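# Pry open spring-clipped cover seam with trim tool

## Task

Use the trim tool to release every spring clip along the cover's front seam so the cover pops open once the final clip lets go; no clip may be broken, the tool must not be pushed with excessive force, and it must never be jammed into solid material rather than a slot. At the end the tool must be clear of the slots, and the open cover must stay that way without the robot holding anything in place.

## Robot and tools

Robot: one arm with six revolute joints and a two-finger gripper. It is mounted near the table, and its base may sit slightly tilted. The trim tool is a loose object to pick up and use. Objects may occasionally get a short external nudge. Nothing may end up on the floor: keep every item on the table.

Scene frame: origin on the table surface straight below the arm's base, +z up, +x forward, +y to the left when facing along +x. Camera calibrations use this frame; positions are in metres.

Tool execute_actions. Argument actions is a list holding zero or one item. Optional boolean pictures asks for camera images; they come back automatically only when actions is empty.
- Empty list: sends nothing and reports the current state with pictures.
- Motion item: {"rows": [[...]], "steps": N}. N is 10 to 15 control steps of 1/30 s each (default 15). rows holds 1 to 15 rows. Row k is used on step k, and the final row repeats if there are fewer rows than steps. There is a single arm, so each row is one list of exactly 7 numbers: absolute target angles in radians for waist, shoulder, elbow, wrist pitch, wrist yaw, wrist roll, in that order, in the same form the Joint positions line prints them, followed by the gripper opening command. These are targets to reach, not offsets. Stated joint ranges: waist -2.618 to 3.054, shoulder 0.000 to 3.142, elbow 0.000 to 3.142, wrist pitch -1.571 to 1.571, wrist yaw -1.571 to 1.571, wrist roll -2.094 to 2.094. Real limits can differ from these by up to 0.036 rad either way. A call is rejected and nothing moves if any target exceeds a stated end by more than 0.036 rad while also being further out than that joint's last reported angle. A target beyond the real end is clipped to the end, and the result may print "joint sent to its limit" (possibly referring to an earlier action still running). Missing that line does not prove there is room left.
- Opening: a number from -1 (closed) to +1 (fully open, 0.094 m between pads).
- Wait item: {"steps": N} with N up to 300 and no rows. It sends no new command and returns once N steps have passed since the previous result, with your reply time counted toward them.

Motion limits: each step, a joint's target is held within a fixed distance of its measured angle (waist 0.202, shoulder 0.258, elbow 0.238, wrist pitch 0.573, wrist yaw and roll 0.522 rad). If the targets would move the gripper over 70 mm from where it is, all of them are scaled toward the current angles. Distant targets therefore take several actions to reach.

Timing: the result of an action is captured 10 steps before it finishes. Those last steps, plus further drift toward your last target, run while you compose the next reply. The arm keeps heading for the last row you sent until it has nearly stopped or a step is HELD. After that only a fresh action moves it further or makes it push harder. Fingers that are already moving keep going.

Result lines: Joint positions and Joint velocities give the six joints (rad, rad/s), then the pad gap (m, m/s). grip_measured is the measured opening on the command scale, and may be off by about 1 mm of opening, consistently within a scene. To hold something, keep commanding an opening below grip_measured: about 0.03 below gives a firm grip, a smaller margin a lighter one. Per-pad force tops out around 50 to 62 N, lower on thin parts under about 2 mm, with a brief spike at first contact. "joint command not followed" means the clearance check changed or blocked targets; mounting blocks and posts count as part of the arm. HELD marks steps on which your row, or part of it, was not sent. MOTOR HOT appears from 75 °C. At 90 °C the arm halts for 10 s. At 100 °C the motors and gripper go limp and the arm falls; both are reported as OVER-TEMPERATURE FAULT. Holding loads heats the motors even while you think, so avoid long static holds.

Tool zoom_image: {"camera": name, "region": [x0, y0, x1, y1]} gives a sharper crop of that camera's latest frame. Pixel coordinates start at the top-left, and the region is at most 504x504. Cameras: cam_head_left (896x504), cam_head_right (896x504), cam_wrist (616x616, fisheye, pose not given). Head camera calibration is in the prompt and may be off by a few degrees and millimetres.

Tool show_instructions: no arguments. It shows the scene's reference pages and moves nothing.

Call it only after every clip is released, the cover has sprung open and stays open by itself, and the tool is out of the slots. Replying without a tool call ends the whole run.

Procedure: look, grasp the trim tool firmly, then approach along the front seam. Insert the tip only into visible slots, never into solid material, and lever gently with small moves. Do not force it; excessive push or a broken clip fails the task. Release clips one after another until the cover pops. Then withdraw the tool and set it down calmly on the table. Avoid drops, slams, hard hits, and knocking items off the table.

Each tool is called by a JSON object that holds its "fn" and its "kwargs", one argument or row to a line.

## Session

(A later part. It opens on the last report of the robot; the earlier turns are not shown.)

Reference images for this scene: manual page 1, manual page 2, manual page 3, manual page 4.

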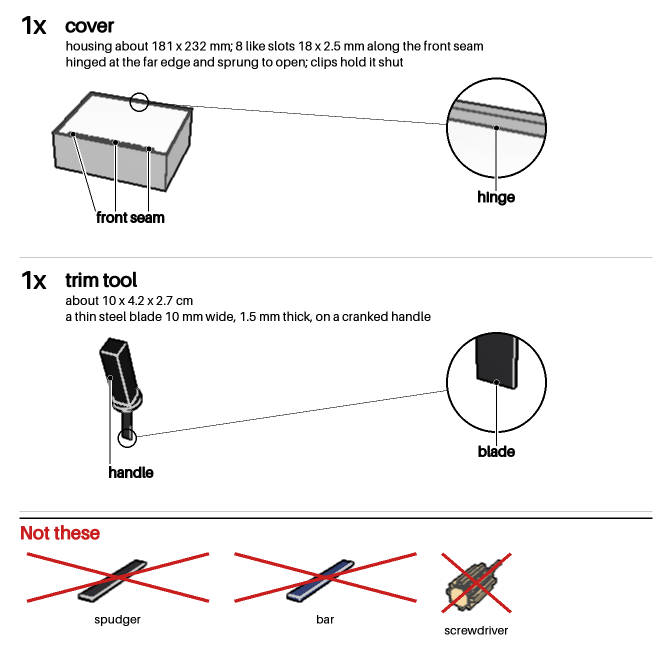

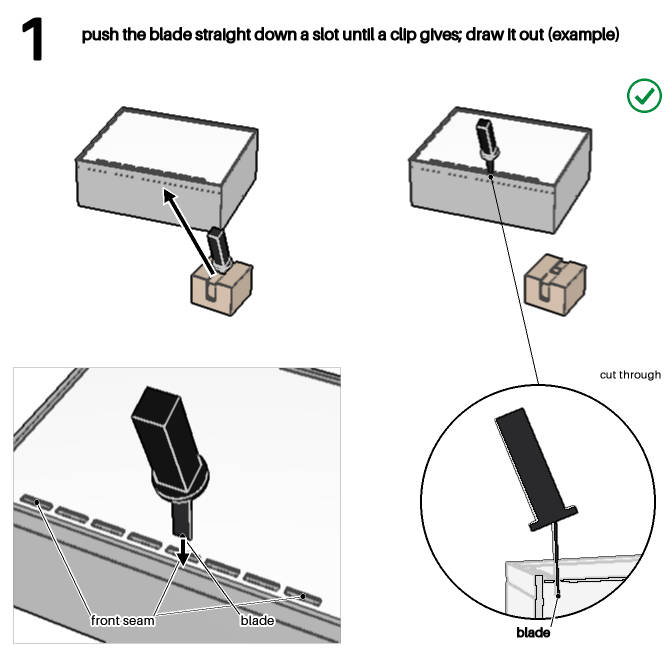

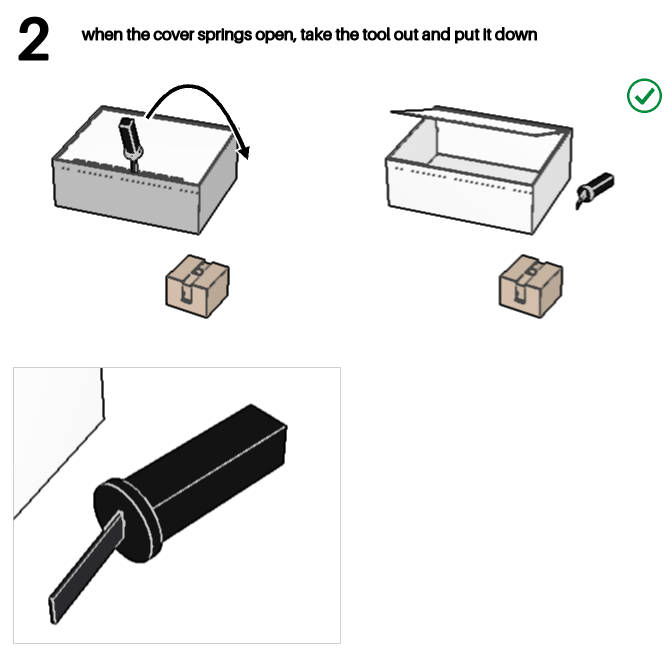

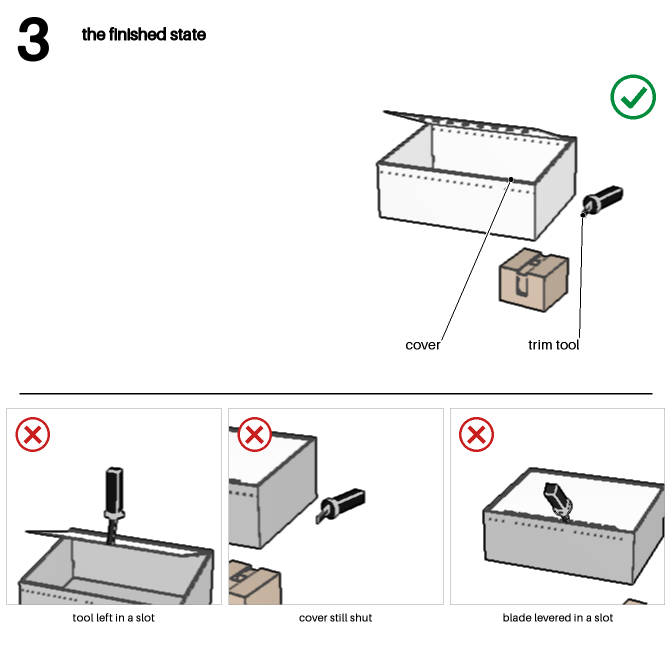

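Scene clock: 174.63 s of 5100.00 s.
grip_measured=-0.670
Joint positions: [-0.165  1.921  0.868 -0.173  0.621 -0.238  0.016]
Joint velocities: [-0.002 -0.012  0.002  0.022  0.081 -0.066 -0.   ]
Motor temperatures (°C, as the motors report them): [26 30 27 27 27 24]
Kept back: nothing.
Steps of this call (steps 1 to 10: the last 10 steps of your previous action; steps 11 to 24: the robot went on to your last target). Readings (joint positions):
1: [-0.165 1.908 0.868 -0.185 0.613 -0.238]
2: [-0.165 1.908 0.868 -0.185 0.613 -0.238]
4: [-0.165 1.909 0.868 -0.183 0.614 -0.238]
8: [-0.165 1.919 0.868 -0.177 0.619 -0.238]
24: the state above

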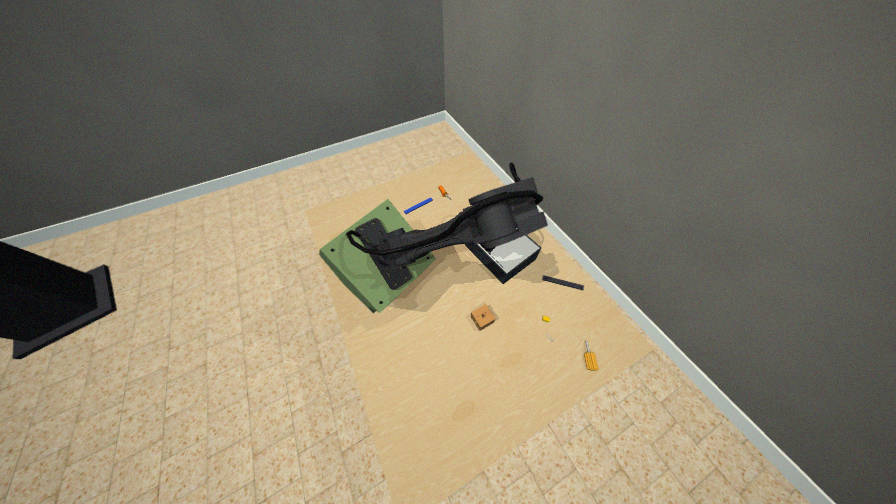

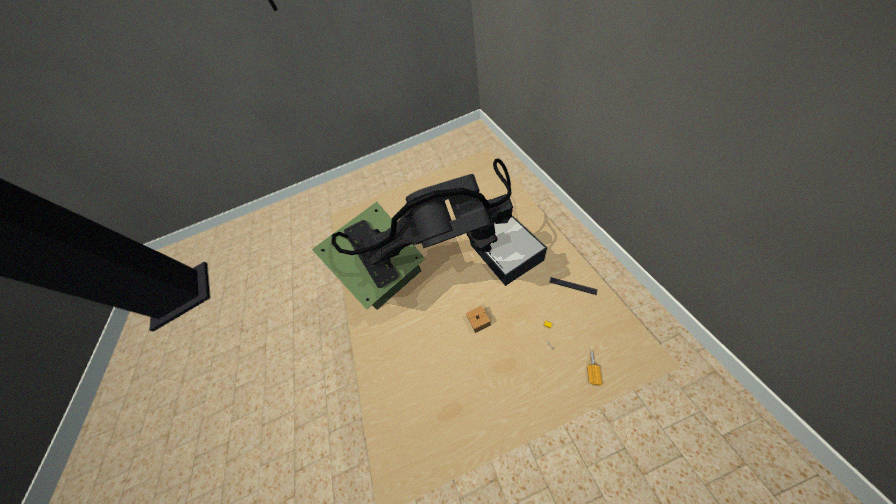

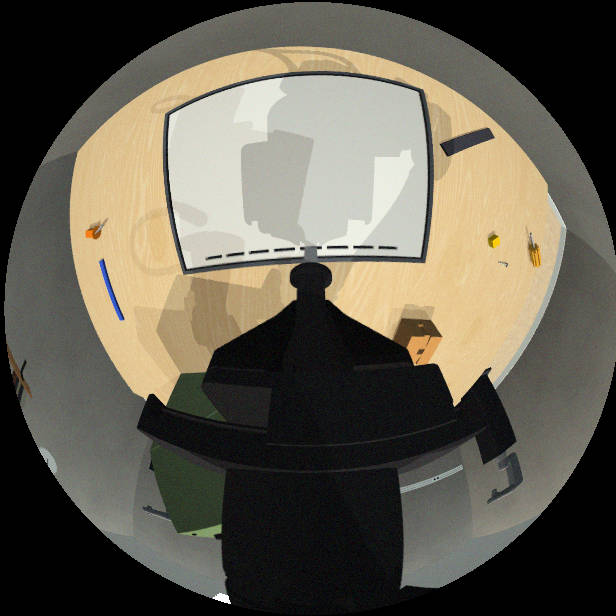

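{"fn": "execute_actions", "kwargs": {
  "actions": [
    {"rows": [[-0.148,1.934,0.847,-0.160,0.631,-0.229,-0.705],[-0.148,1.940,0.847,-0.159,0.633,-0.229,-0.705],[-0.148,1.944,0.847,-0.158,0.635,-0.229,-0.705],[-0.148,1.947,0.847,-0.156,0.637,-0.229,-0.705],[-0.148,1.949,0.847,-0.153,0.639,-0.229,-0.705],[-0.148,1.949,0.847,-0.150,0.640,-0.229,-0.705],[-0.148,1.949,0.847,-0.147,0.640,-0.229,-0.705]], "steps": 10}
  ]
}}

{"fn": "execute_actions", "kwargs": {
  "actions": [
    {"steps": 24}
  ],
  "pictures": true
}}

{"fn": "zoom_image", "kwargs": {
  "camera": "cam_wrist",
  "region": [281, 232, 341, 262]
}}

Scene clock: 175.30 s of 5100.00 s.
grip_measured=-0.670
Joint positions: [-0.165  1.921  0.868 -0.172  0.621 -0.238  0.016]
Joint velocities: [-0.007  0.002 -0.007  0.066 -0.037  0.037 -0.001]
Motor temperatures (°C, as the motors report them): [26 30 27 27 27 24]
Kept back: the last 10 steps of this action.
Steps of this call (steps 1 to 15: the robot went on to your last target; steps 16 to 20: nothing new was sent). Readings (joint positions):
1: [-0.165 1.921 0.868 -0.173 0.621 -0.238]
2: [-0.165 1.921 0.868 -0.173 0.621 -0.238]
4: [-0.165 1.921 0.868 -0.173 0.621 -0.238]
8: [-0.165 1.921 0.868 -0.172 0.621 -0.238]
20: the state above

Scene clock: 176.10 s of 5100.00 s.
grip_measured=-0.670
Joint positions: [-0.165  1.934  0.868 -0.163  0.63  -0.238  0.016]
Joint velocities: [-0.012  0.007  0.002 -0.022  0.051 -0.037 -0.001]
Motor temperatures (°C, as the motors report them): [26 30 27 27 27 24]
Kept back: nothing.
Steps of this call (steps 1 to 10: the last 10 steps of your previous action; steps 11 to 24: the robot went on to your last target). Readings (joint positions):
1: [-0.165 1.921 0.868 -0.172 0.621 -0.238]
2: [-0.165 1.921 0.868 -0.172 0.622 -0.238]
4: [-0.165 1.922 0.868 -0.172 0.624 -0.238]
8: [-0.165 1.932 0.868 -0.168 0.627 -0.238]
24: the state above

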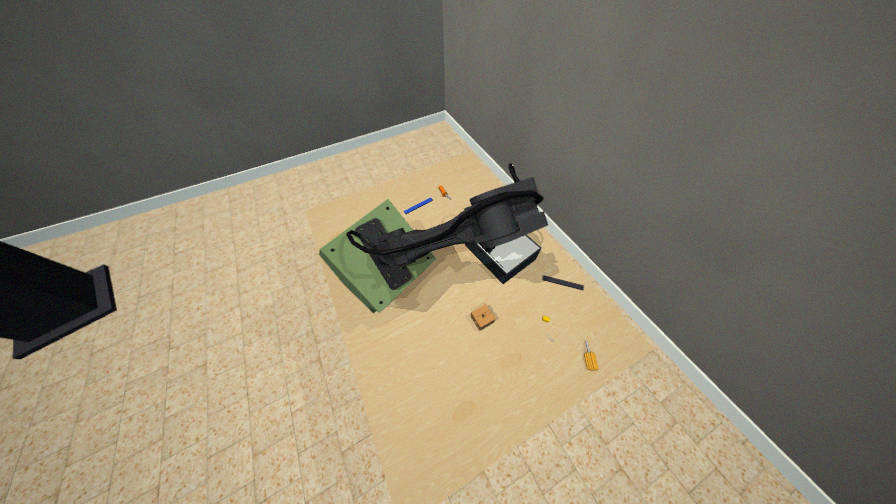

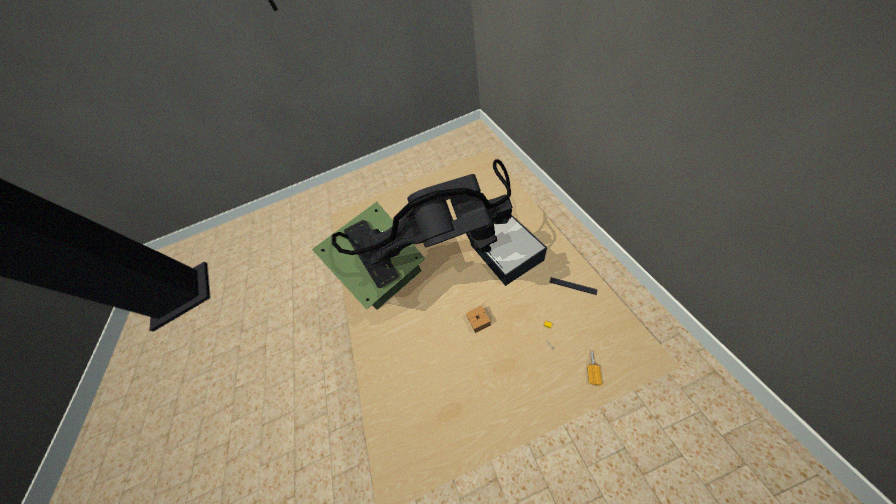

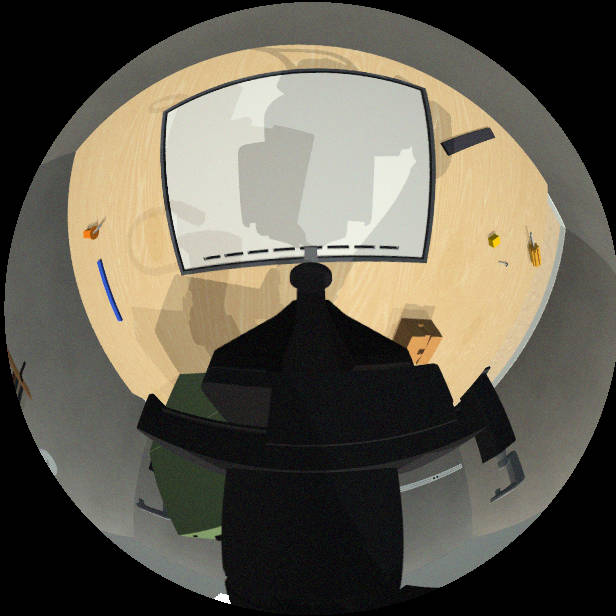

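Region (281, 232, 341, 262) of cam_wrist's 616x616 image, scaled by 8.400, with more detail than that image has.

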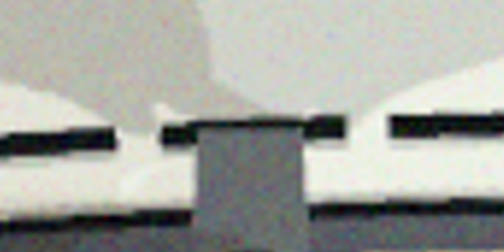

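{"fn": "execute_actions", "kwargs": {
  "actions": [
    {"rows": [[-0.148,1.947,0.847,-0.147,0.640,-0.229,-0.705],[-0.148,1.953,0.847,-0.145,0.642,-0.229,-0.705],[-0.148,1.957,0.847,-0.143,0.644,-0.229,-0.705],[-0.148,1.960,0.847,-0.141,0.646,-0.229,-0.705],[-0.148,1.962,0.847,-0.138,0.648,-0.229,-0.705],[-0.148,1.962,0.847,-0.136,0.649,-0.229,-0.705],[-0.148,1.962,0.847,-0.134,0.649,-0.229,-0.705]], "steps": 10}
  ]
}}

{"fn": "execute_actions", "kwargs": {
  "actions": [
    {"steps": 22}
  ],
  "pictures": true
}}

{"fn": "zoom_image", "kwargs": {
  "camera": "cam_wrist",
  "region": [281, 232, 341, 262]
}}

Scene clock: 176.63 s of 5100.00 s.
grip_measured=-0.670
Joint positions: [-0.165  1.934  0.868 -0.163  0.63  -0.238  0.016]
Joint velocities: [ 0.002  0.002  0.017  0.007 -0.051 -0.007 -0.   ]
Motor temperatures (°C, as the motors report them): [26 30 27 27 27 24]
Kept back: the last 10 steps of this action.
Steps of this call (steps 1 to 15: the robot went on to your last target; step 16: nothing new was sent). Readings (joint positions):
1: [-0.165 1.934 0.868 -0.163 0.630 -0.238]
2: [-0.165 1.934 0.868 -0.163 0.630 -0.238]
4: [-0.165 1.934 0.868 -0.163 0.630 -0.238]
8: [-0.165 1.934 0.868 -0.163 0.630 -0.238]
16: the state above

Scene clock: 177.37 s of 5100.00 s.
grip_measured=-0.670
Joint positions: [-0.165  1.946  0.868 -0.149  0.638 -0.238  0.016]
Joint velocities: [-0.012 -0.012 -0.012  0.051 -0.022 -0.022 -0.   ]
Motor temperatures (°C, as the motors report them): [26 30 27 27 27 24]
Kept back: nothing.
Steps of this call (steps 1 to 10: the last 10 steps of your previous action; steps 11 to 22: the robot went on to your last target). Readings (joint positions):
1: [-0.165 1.934 0.868 -0.163 0.630 -0.238]
2: [-0.165 1.934 0.868 -0.163 0.630 -0.238]
4: [-0.165 1.935 0.868 -0.161 0.632 -0.238]
8: [-0.165 1.944 0.868 -0.152 0.636 -0.238]
22: the state above

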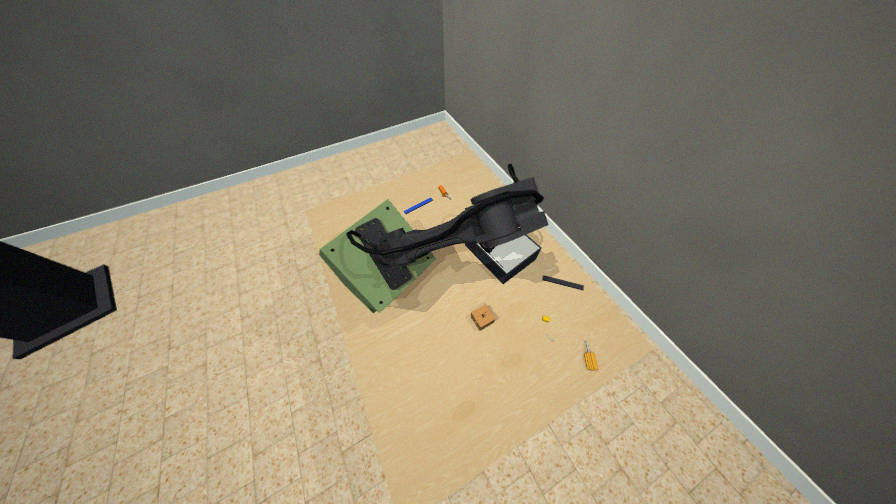

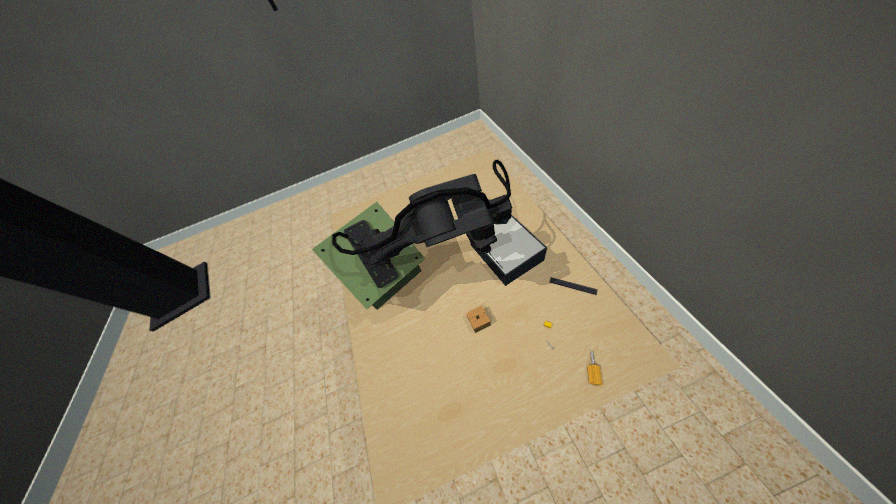

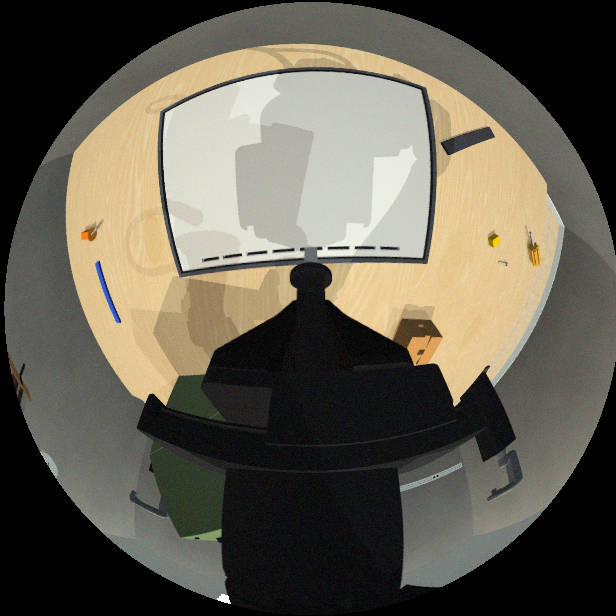

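Region (281, 232, 341, 262) of cam_wrist's 616x616 image, scaled by 8.400, with more detail than that image has.

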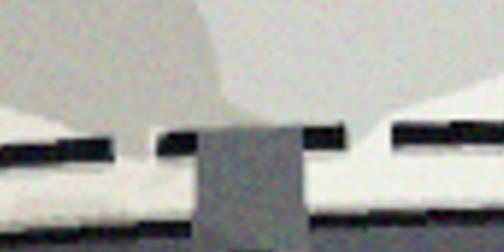

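{"fn": "execute_actions", "kwargs": {
  "actions": []
}}

Scene clock: 179.27 s of 5100.00 s.
grip_measured=-0.670
Joint positions: [-0.165  1.946  0.868 -0.149  0.639 -0.238  0.016]
Joint velocities: [-0.017 -0.007  0.007  0.081 -0.066 -0.007  0.   ]
Motor temperatures (°C, as the motors report them): [26 30 27 27 27 24]
Kept back: nothing.
Steps of this call (steps 1 to 15: the robot went on to your last target; steps 16 to 57: nothing new was sent). Readings (joint positions):
1: [-0.165 1.946 0.868 -0.149 0.638 -0.238]
2: [-0.165 1.946 0.868 -0.149 0.638 -0.238]
4: [-0.165 1.946 0.868 -0.149 0.638 -0.238]
8: [-0.165 1.946 0.868 -0.149 0.639 -0.238]
57: the state above
The arm was judged still, so your last target was given up. Only a new action makes it travel on or press farther. Fingers that are still opening or closing keep moving.

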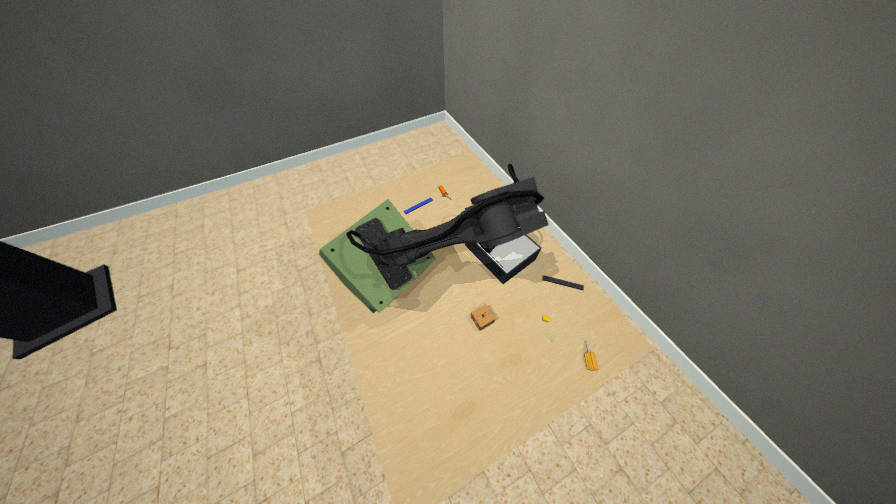

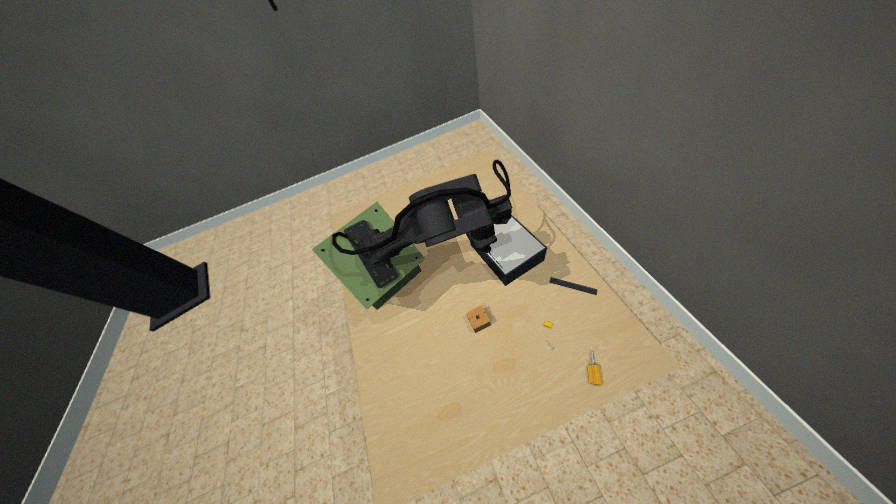

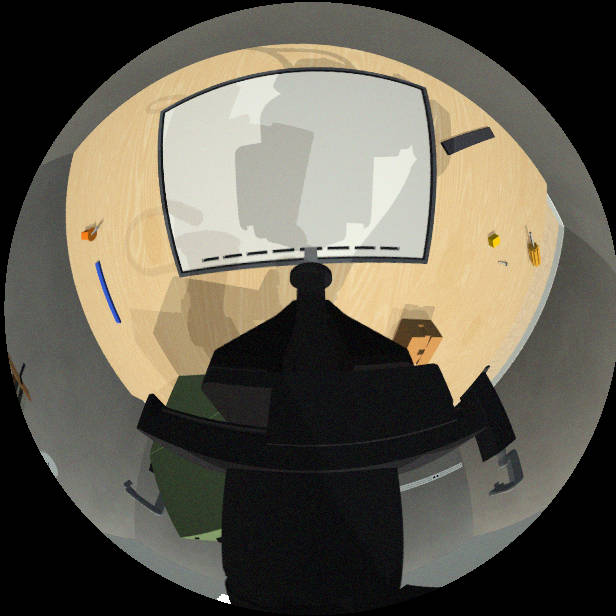

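{"fn": "execute_actions", "kwargs": {
  "actions": [
    {"rows":[[-0.148,1.956,0.847,-0.136,0.648,-0.229,-0.705],[-0.148,1.962,0.847,-0.133,0.650,-0.229,-0.705],[-0.148,1.967,0.847,-0.130,0.652,-0.229,-0.705],[-0.148,1.970,0.847,-0.127,0.654,-0.229,-0.705],[-0.148,1.972,0.847,-0.124,0.656,-0.229,-0.705],[-0.148,1.974,0.847,-0.122,0.658,-0.229,-0.705],[-0.148,1.974,0.847,-0.120,0.659,-0.229,-0.705]],"steps":10}
  ]
}}

{"fn": "execute_actions", "kwargs": {
  "actions": [
    {"steps":22}
  ]
}}

Scene clock: 179.93 s of 5100.00 s.
grip_measured=-0.670
Joint positions: [-0.165  1.946  0.868 -0.149  0.639 -0.238  0.016]
Joint velocities: [-0.007 -0.012  0.012  0.022  0.022 -0.022  0.001]
Motor temperatures (°C, as the motors report them): [26 30 27 27 27 24]
Kept back: the last 10 steps of this action.
Steps of this call (steps 1 to 20: nothing new was sent). Readings (joint positions):
1: [-0.165 1.946 0.868 -0.149 0.639 -0.238]
2: [-0.165 1.946 0.868 -0.149 0.639 -0.238]
4: [-0.165 1.946 0.868 -0.149 0.639 -0.238]
8: [-0.165 1.946 0.868 -0.149 0.639 -0.238]
20: the state above

Scene clock: 180.67 s of 5100.00 s.
grip_measured=-0.670
Joint positions: [-0.165  1.958  0.868 -0.135  0.648 -0.238  0.016]
Joint velocities: [-0.007 -0.002  0.007  0.022 -0.051 -0.081  0.   ]
Motor temperatures (°C, as the motors report them): [27 30 27 27 27 24]
Kept back: nothing.
Steps of this call (steps 1 to 10: the last 10 steps of your previous action; steps 11 to 22: the robot went on to your last target). Readings (joint positions):
1: [-0.165 1.946 0.868 -0.149 0.639 -0.238]
2: [-0.165 1.946 0.868 -0.149 0.639 -0.238]
4: [-0.165 1.946 0.868 -0.148 0.640 -0.238]
8: [-0.165 1.954 0.868 -0.140 0.645 -0.238]
22: the state above

{"fn": "execute_actions", "kwargs": {
  "actions": [
    {"rows":[[-0.148,1.973,0.847,-0.120,0.659,-0.229,-0.705],[-0.148,1.979,0.847,-0.117,0.661,-0.229,-0.705],[-0.148,1.983,0.847,-0.114,0.663,-0.229,-0.705],[-0.148,1.986,0.847,-0.111,0.665,-0.229,-0.705],[-0.148,1.987,0.847,-0.108,0.667,-0.229,-0.705],[-0.148,1.987,0.847,-0.106,0.668,-0.229,-0.705]],"steps":10}
  ]
}}

{"fn": "execute_actions", "kwargs": {
  "actions": [
    {"steps":22}
  ]
}}

Scene clock: 181.10 s of 5100.00 s.
grip_measured=-0.670
Joint positions: [-0.165  1.958  0.868 -0.135  0.648 -0.238  0.016]
Joint velocities: [ 0.002 -0.007 -0.007  0.051 -0.022 -0.051 -0.001]
Motor temperatures (°C, as the motors report them): [27 30 27 27 27 24]
Kept back: the last 10 steps of this action.
Steps of this call (steps 1 to 13: the robot went on to your last target). Readings (joint positions):
1: [-0.165 1.958 0.868 -0.135 0.648 -0.238]
2: [-0.165 1.958 0.868 -0.135 0.648 -0.238]
4: [-0.165 1.958 0.868 -0.135 0.648 -0.238]
8: [-0.165 1.958 0.868 -0.135 0.648 -0.238]
13: the state above

Scene clock: 181.83 s of 5100.00 s.
grip_measured=-0.670
Joint positions: [-0.165  1.97   0.868 -0.12   0.656 -0.238  0.016]
Joint velocities: [-0.012 -0.017 -0.017 -0.037 -0.022  0.007 -0.001]
Motor temperatures (°C, as the motors report them): [27 30 27 27 27 24]
Kept back: nothing.
Steps of this call (steps 1 to 10: the last 10 steps of your previous action; steps 11 to 22: the robot went on to your last target). Readings (joint positions):
1: [-0.165 1.958 0.868 -0.135 0.648 -0.238]
2: [-0.165 1.958 0.868 -0.134 0.648 -0.238]
4: [-0.165 1.959 0.868 -0.133 0.651 -0.238]
8: [-0.165 1.969 0.868 -0.122 0.654 -0.238]
22: the state above

{"fn": "execute_actions", "kwargs": {
  "actions": [
    {"rows":[[-0.148,1.959,0.847,-0.130,0.650,-0.229,-0.705],[-0.148,1.947,0.847,-0.140,0.643,-0.229,-0.705],[-0.148,1.942,0.847,-0.146,0.639,-0.229,-0.705],[-0.148,1.937,0.847,-0.152,0.635,-0.229,-0.705],[-0.148,1.932,0.847,-0.158,0.631,-0.229,-0.705],[-0.148,1.927,0.847,-0.164,0.627,-0.229,-0.705],[-0.148,1.922,0.847,-0.170,0.623,-0.229,-0.705],[-0.148,1.917,0.847,-0.176,0.619,-0.229,-0.705],[-0.148,1.912,0.847,-0.182,0.616,-0.229,-0.705],[-0.148,1.907,0.847,-0.188,0.613,-0.229,-0.705],[-0.148,1.902,0.847,-0.194,0.610,-0.229,-0.705],[-0.148,1.897,0.847,-0.200,0.607,-0.229,-0.705],[-0.148,1.893,0.847,-0.205,0.604,-0.229,-0.705],[-0.148,1.890,0.847,-0.208,0.602,-0.229,-0.705],[-0.148,1.890,0.847,-0.210,0.600,-0.229,-0.705]],"steps":15}
  ]
}}

{"fn": "execute_actions", "kwargs": {
  "actions": [
    {"steps":16}
  ]
}}

Scene clock: 183.77 s of 5100.00 s.
grip_measured=-0.670
Joint positions: [-0.165  1.963  0.868 -0.126  0.651 -0.238  0.016]
Joint velocities: [ 0.002 -0.139 -0.002 -0.081 -0.081 -0.022 -0.   ]
Motor temperatures (°C, as the motors report them): [27 30 27 27 27 24]
Steps of this call (steps 1 to 15: the robot went on to your last target; steps 16 to 53: nothing new was sent; steps 54 to 58: the first 5 steps of this action). Readings (joint positions):
54: [-0.165 1.970 0.868 -0.120 0.656 -0.238]
55: [-0.165 1.970 0.868 -0.120 0.656 -0.238]
57: [-0.165 1.967 0.868 -0.123 0.653 -0.238]
58: the state above

Scene clock: 184.30 s of 5100.00 s.
grip_measured=-0.670
Joint positions: [-0.165  1.907  0.868 -0.187  0.616 -0.238  0.016]
Joint velocities: [-0.007 -0.007 -0.007  0.037  0.022 -0.037  0.   ]
Motor temperatures (°C, as the motors report them): [27 30 27 27 27 24]
Kept back: nothing.
Steps of this call (steps 1 to 10: the last 10 steps of your previous action; steps 11 to 16: the robot went on to your last target). Readings (joint positions):
1: [-0.165 1.958 0.868 -0.131 0.649 -0.238]
2: [-0.165 1.952 0.868 -0.136 0.646 -0.238]
4: [-0.165 1.941 0.868 -0.149 0.642 -0.238]
8: [-0.165 1.920 0.868 -0.168 0.630 -0.238]
16: the state above

{"fn": "execute_actions", "kwargs": {
  "actions": [
    {"rows":[[-0.140,1.915,0.846,-0.180,0.622,-0.222,-0.705],[-0.133,1.921,0.845,-0.176,0.625,-0.215,-0.705],[-0.127,1.927,0.844,-0.173,0.627,-0.208,-0.705],[-0.121,1.933,0.843,-0.170,0.629,-0.201,-0.705],[-0.115,1.939,0.842,-0.167,0.631,-0.194,-0.705],[-0.109,1.945,0.841,-0.165,0.633,-0.187,-0.705],[-0.103,1.950,0.841,-0.163,0.635,-0.180,-0.705],[-0.098,1.955,0.840,-0.161,0.637,-0.173,-0.705],[-0.094,1.960,0.840,-0.159,0.639,-0.167,-0.705],[-0.091,1.964,0.8395,-0.158,0.640,-0.163,-0.705],[-0.090,1.966,0.8395,-0.157,0.6405,-0.161,-0.705]],"steps":13}
  ]
}}

{"fn": "execute_actions", "kwargs": {
  "actions": [
    {"steps":24}
  ],
  "pictures": true
}}

{"fn": "zoom_image", "kwargs": {
  "camera": "cam_wrist",
  "region": [281, 232, 341, 262]
}}

Scene clock: 185.83 s of 5100.00 s.
grip_measured=-0.670
Joint positions: [-0.16   1.907  0.868 -0.192  0.615 -0.231  0.016]
Joint velocities: [ 0.105 -0.012  0.012 -0.037  0.066  0.095 -0.001]
Motor temperatures (°C, as the motors report them): [27 30 27 27 27 24]
Steps of this call (steps 1 to 15: the robot went on to your last target; steps 16 to 43: nothing new was sent; steps 44 to 46: the first 3 steps of this action). Readings (joint positions):
44: [-0.165 1.907 0.868 -0.192 0.613 -0.237]
45: [-0.163 1.907 0.868 -0.192 0.614 -0.234]
46: the state above

Scene clock: 186.63 s of 5100.00 s.
grip_measured=-0.670
Joint positions: [-0.107  1.953  0.868 -0.173  0.63  -0.17   0.016]
Joint velocities: [-0.002 -0.007  0.002  0.037  0.037  0.007  0.001]
Motor temperatures (°C, as the motors report them): [27 30 27 27 27 24]
Kept back: nothing.
Steps of this call (steps 1 to 10: the last 10 steps of your previous action; steps 11 to 24: the robot went on to your last target). Readings (joint positions):
1: [-0.155 1.908 0.868 -0.191 0.617 -0.227]
2: [-0.149 1.910 0.868 -0.188 0.619 -0.222]
4: [-0.134 1.920 0.868 -0.183 0.621 -0.211]
8: [-0.111 1.945 0.868 -0.178 0.625 -0.190]
24: the state above

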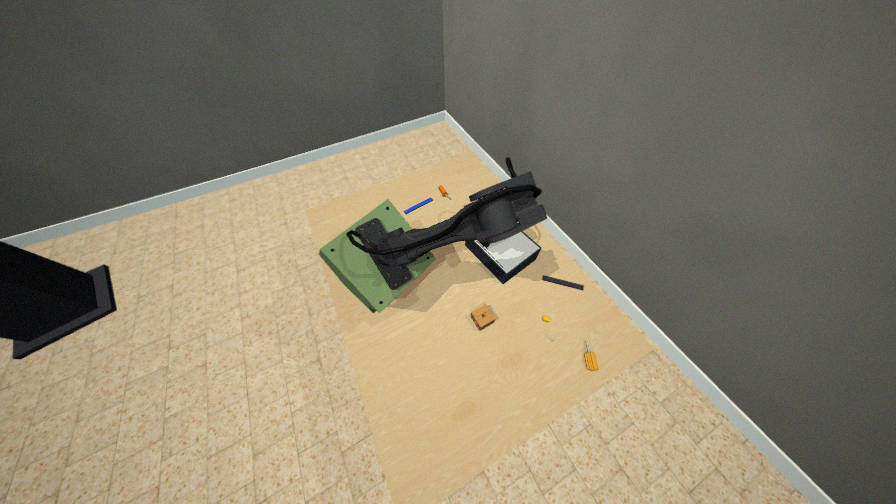

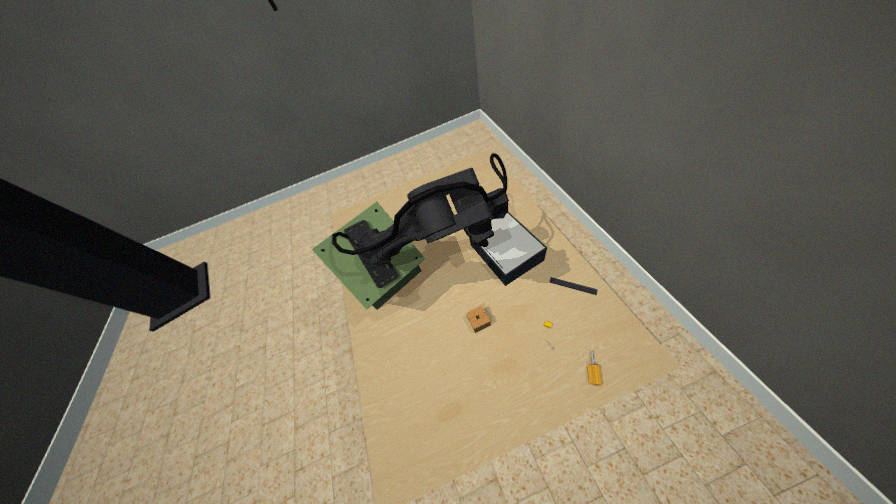

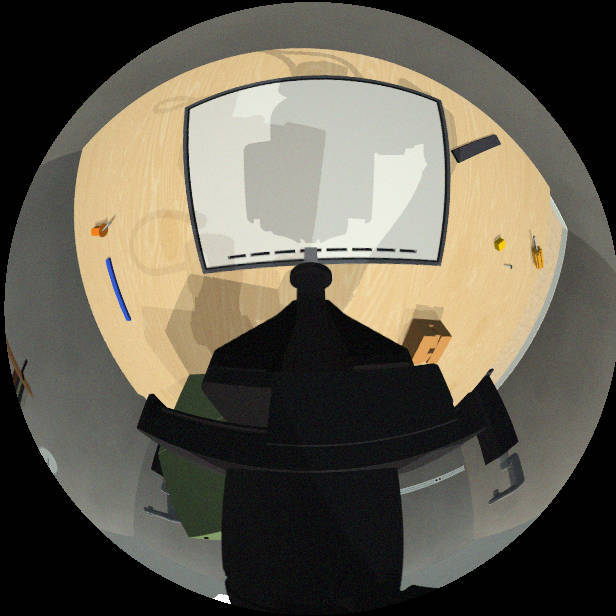

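Region (281, 232, 341, 262) of cam_wrist's 616x616 image, scaled by 8.400, with more detail than that image has.

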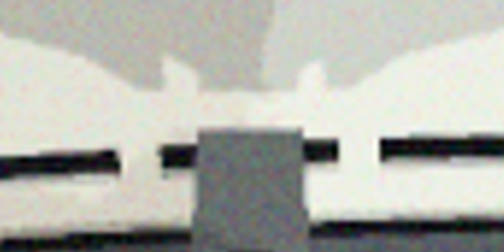

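{"fn": "execute_actions", "kwargs": {
  "actions": [
    {"rows":[[-0.090,1.966,0.836,-0.157,0.6405,-0.161,-0.705],[-0.090,1.966,0.833,-0.157,0.6405,-0.161,-0.705],[-0.090,1.966,0.830,-0.157,0.6405,-0.161,-0.705],[-0.090,1.966,0.828,-0.157,0.6405,-0.161,-0.705],[-0.090,1.966,0.827,-0.157,0.6405,-0.161,-0.705]],"steps":10}
  ]
}}

{"fn": "execute_actions", "kwargs": {
  "actions": [
    {"steps":22}
  ],
  "pictures": true
}}

{"fn": "zoom_image", "kwargs": {
  "camera": "cam_wrist",
  "region": [281, 232, 341, 262]
}}

Scene clock: 187.60 s of 5100.00 s.
grip_measured=-0.670
Joint positions: [-0.107  1.953  0.868 -0.173  0.63  -0.17   0.016]
Joint velocities: [-0.002 -0.012  0.017 -0.095 -0.007 -0.066 -0.   ]
Motor temperatures (°C, as the motors report them): [27 30 27 27 27 24]
Kept back: the last 10 steps of this action.
Steps of this call (steps 1 to 15: the robot went on to your last target; steps 16 to 29: nothing new was sent). Readings (joint positions):
1: [-0.107 1.953 0.868 -0.173 0.630 -0.170]
2: [-0.107 1.953 0.868 -0.173 0.630 -0.170]
4: [-0.107 1.953 0.868 -0.173 0.630 -0.170]
8: [-0.107 1.953 0.868 -0.173 0.630 -0.170]
29: the state above

Scene clock: 188.33 s of 5100.00 s.
grip_measured=-0.670
Joint positions: [-0.107  1.953  0.848 -0.169  0.631 -0.17   0.016]
Joint velocities: [-0.007 -0.007  0.017 -0.037 -0.081  0.037 -0.001]
Motor temperatures (°C, as the motors report them): [27 30 27 27 27 24]
Kept back: nothing.
Steps of this call (steps 1 to 10: the last 10 steps of your previous action; steps 11 to 22: the robot went on to your last target). Readings (joint positions):
1: [-0.107 1.953 0.868 -0.173 0.630 -0.170]
2: [-0.107 1.953 0.868 -0.173 0.630 -0.170]
4: [-0.107 1.953 0.863 -0.170 0.631 -0.170]
8: [-0.107 1.953 0.850 -0.169 0.631 -0.170]
22: the state above

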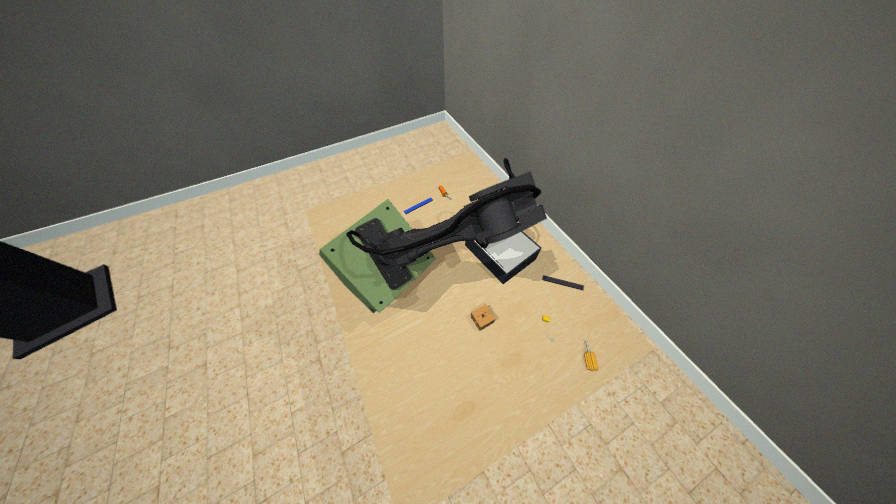

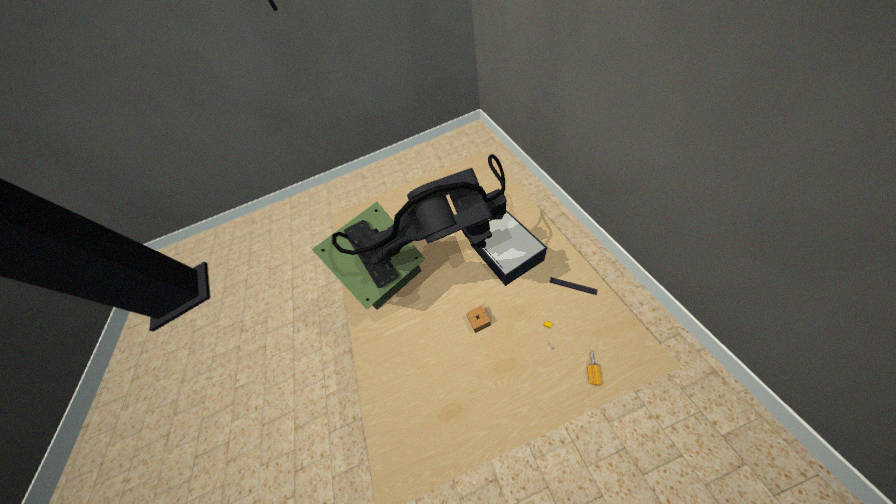

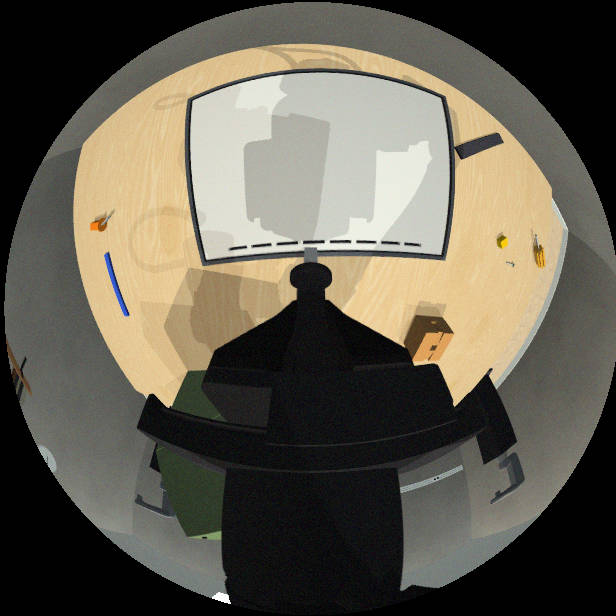

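Region (281, 232, 341, 262) of cam_wrist's 616x616 image, scaled by 8.400, with more detail than that image has.

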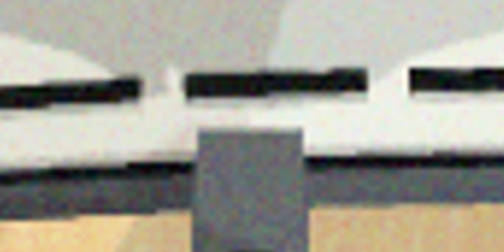

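{"fn": "execute_actions", "kwargs": {
  "actions": [
    {"rows":[[-0.090,1.966,0.827,-0.152,0.6405,-0.161,-0.705],[-0.090,1.966,0.827,-0.147,0.6405,-0.161,-0.705],[-0.090,1.966,0.827,-0.143,0.6405,-0.161,-0.705],[-0.090,1.966,0.827,-0.140,0.6405,-0.161,-0.705],[-0.090,1.966,0.827,-0.138,0.6405,-0.161,-0.705],[-0.090,1.966,0.827,-0.137,0.6405,-0.161,-0.705]],"steps":10}
  ]
}}

{"fn": "execute_actions", "kwargs": {
  "actions": [
    {"steps":22}
  ],
  "pictures": true
}}

{"fn": "zoom_image", "kwargs": {
  "camera": "cam_wrist",
  "region": [281, 232, 341, 262]
}}

Scene clock: 189.57 s of 5100.00 s.
grip_measured=-0.670
Joint positions: [-0.107  1.953  0.848 -0.169  0.631 -0.17   0.016]
Joint velocities: [-0.002  0.002 -0.027 -0.095 -0.022 -0.095 -0.   ]
Motor temperatures (°C, as the motors report them): [27 30 27 27 27 24]
Kept back: the last 10 steps of this action.
Steps of this call (steps 1 to 15: the robot went on to your last target; steps 16 to 37: nothing new was sent). Readings (joint positions):
1: [-0.107 1.953 0.848 -0.169 0.631 -0.170]
2: [-0.107 1.953 0.848 -0.169 0.631 -0.170]
4: [-0.107 1.953 0.848 -0.169 0.631 -0.170]
8: [-0.107 1.953 0.848 -0.169 0.631 -0.170]
37: the state above

Scene clock: 190.30 s of 5100.00 s.
grip_measured=-0.670
Joint positions: [-0.107  1.953  0.848 -0.153  0.631 -0.17   0.016]
Joint velocities: [ 0.007 -0.007 -0.017  0.037  0.007 -0.125  0.001]
Motor temperatures (°C, as the motors report them): [27 30 27 27 27 24]
Kept back: nothing.
Steps of this call (steps 1 to 10: the last 10 steps of your previous action; steps 11 to 22: the robot went on to your last target). Readings (joint positions):
1: [-0.107 1.953 0.848 -0.169 0.631 -0.170]
2: [-0.107 1.953 0.848 -0.168 0.631 -0.170]
4: [-0.107 1.953 0.848 -0.165 0.631 -0.170]
8: [-0.107 1.953 0.848 -0.158 0.631 -0.170]
22: the state above

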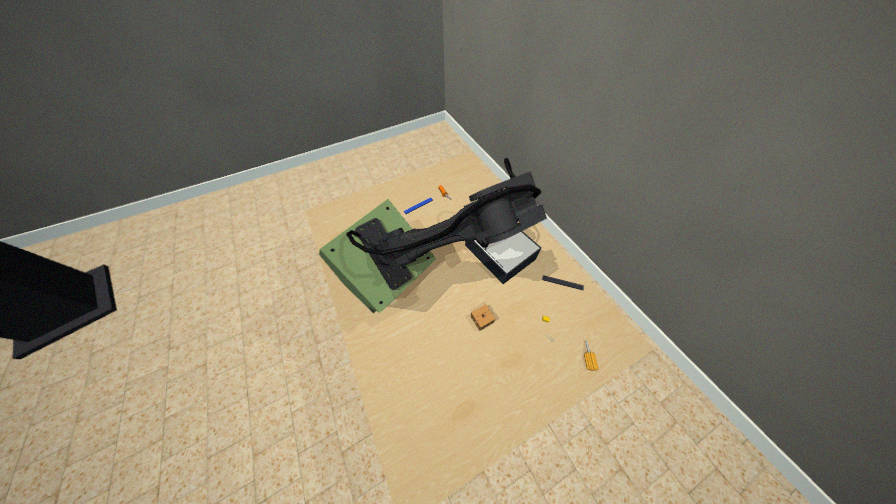

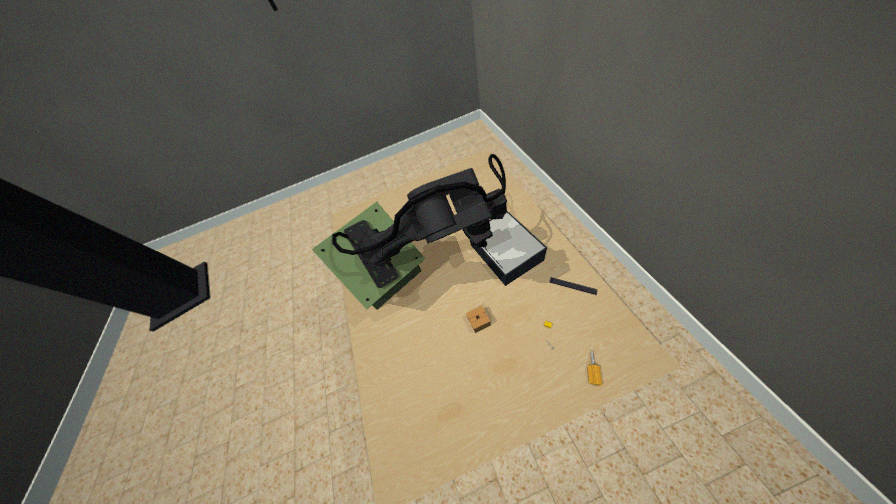

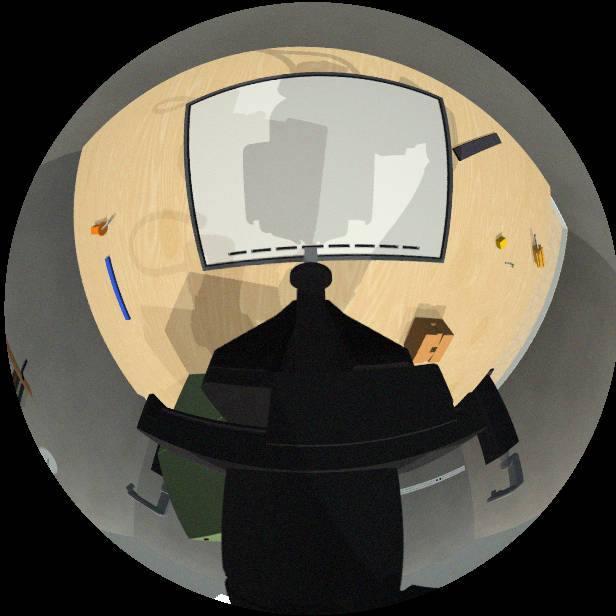

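Region (281, 232, 341, 262) of cam_wrist's 616x616 image, scaled by 8.400, with more detail than that image has.

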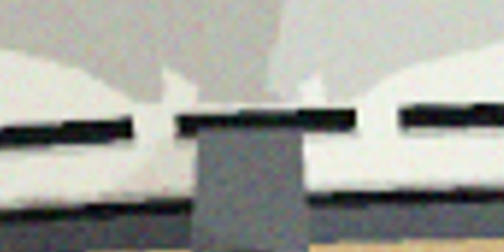

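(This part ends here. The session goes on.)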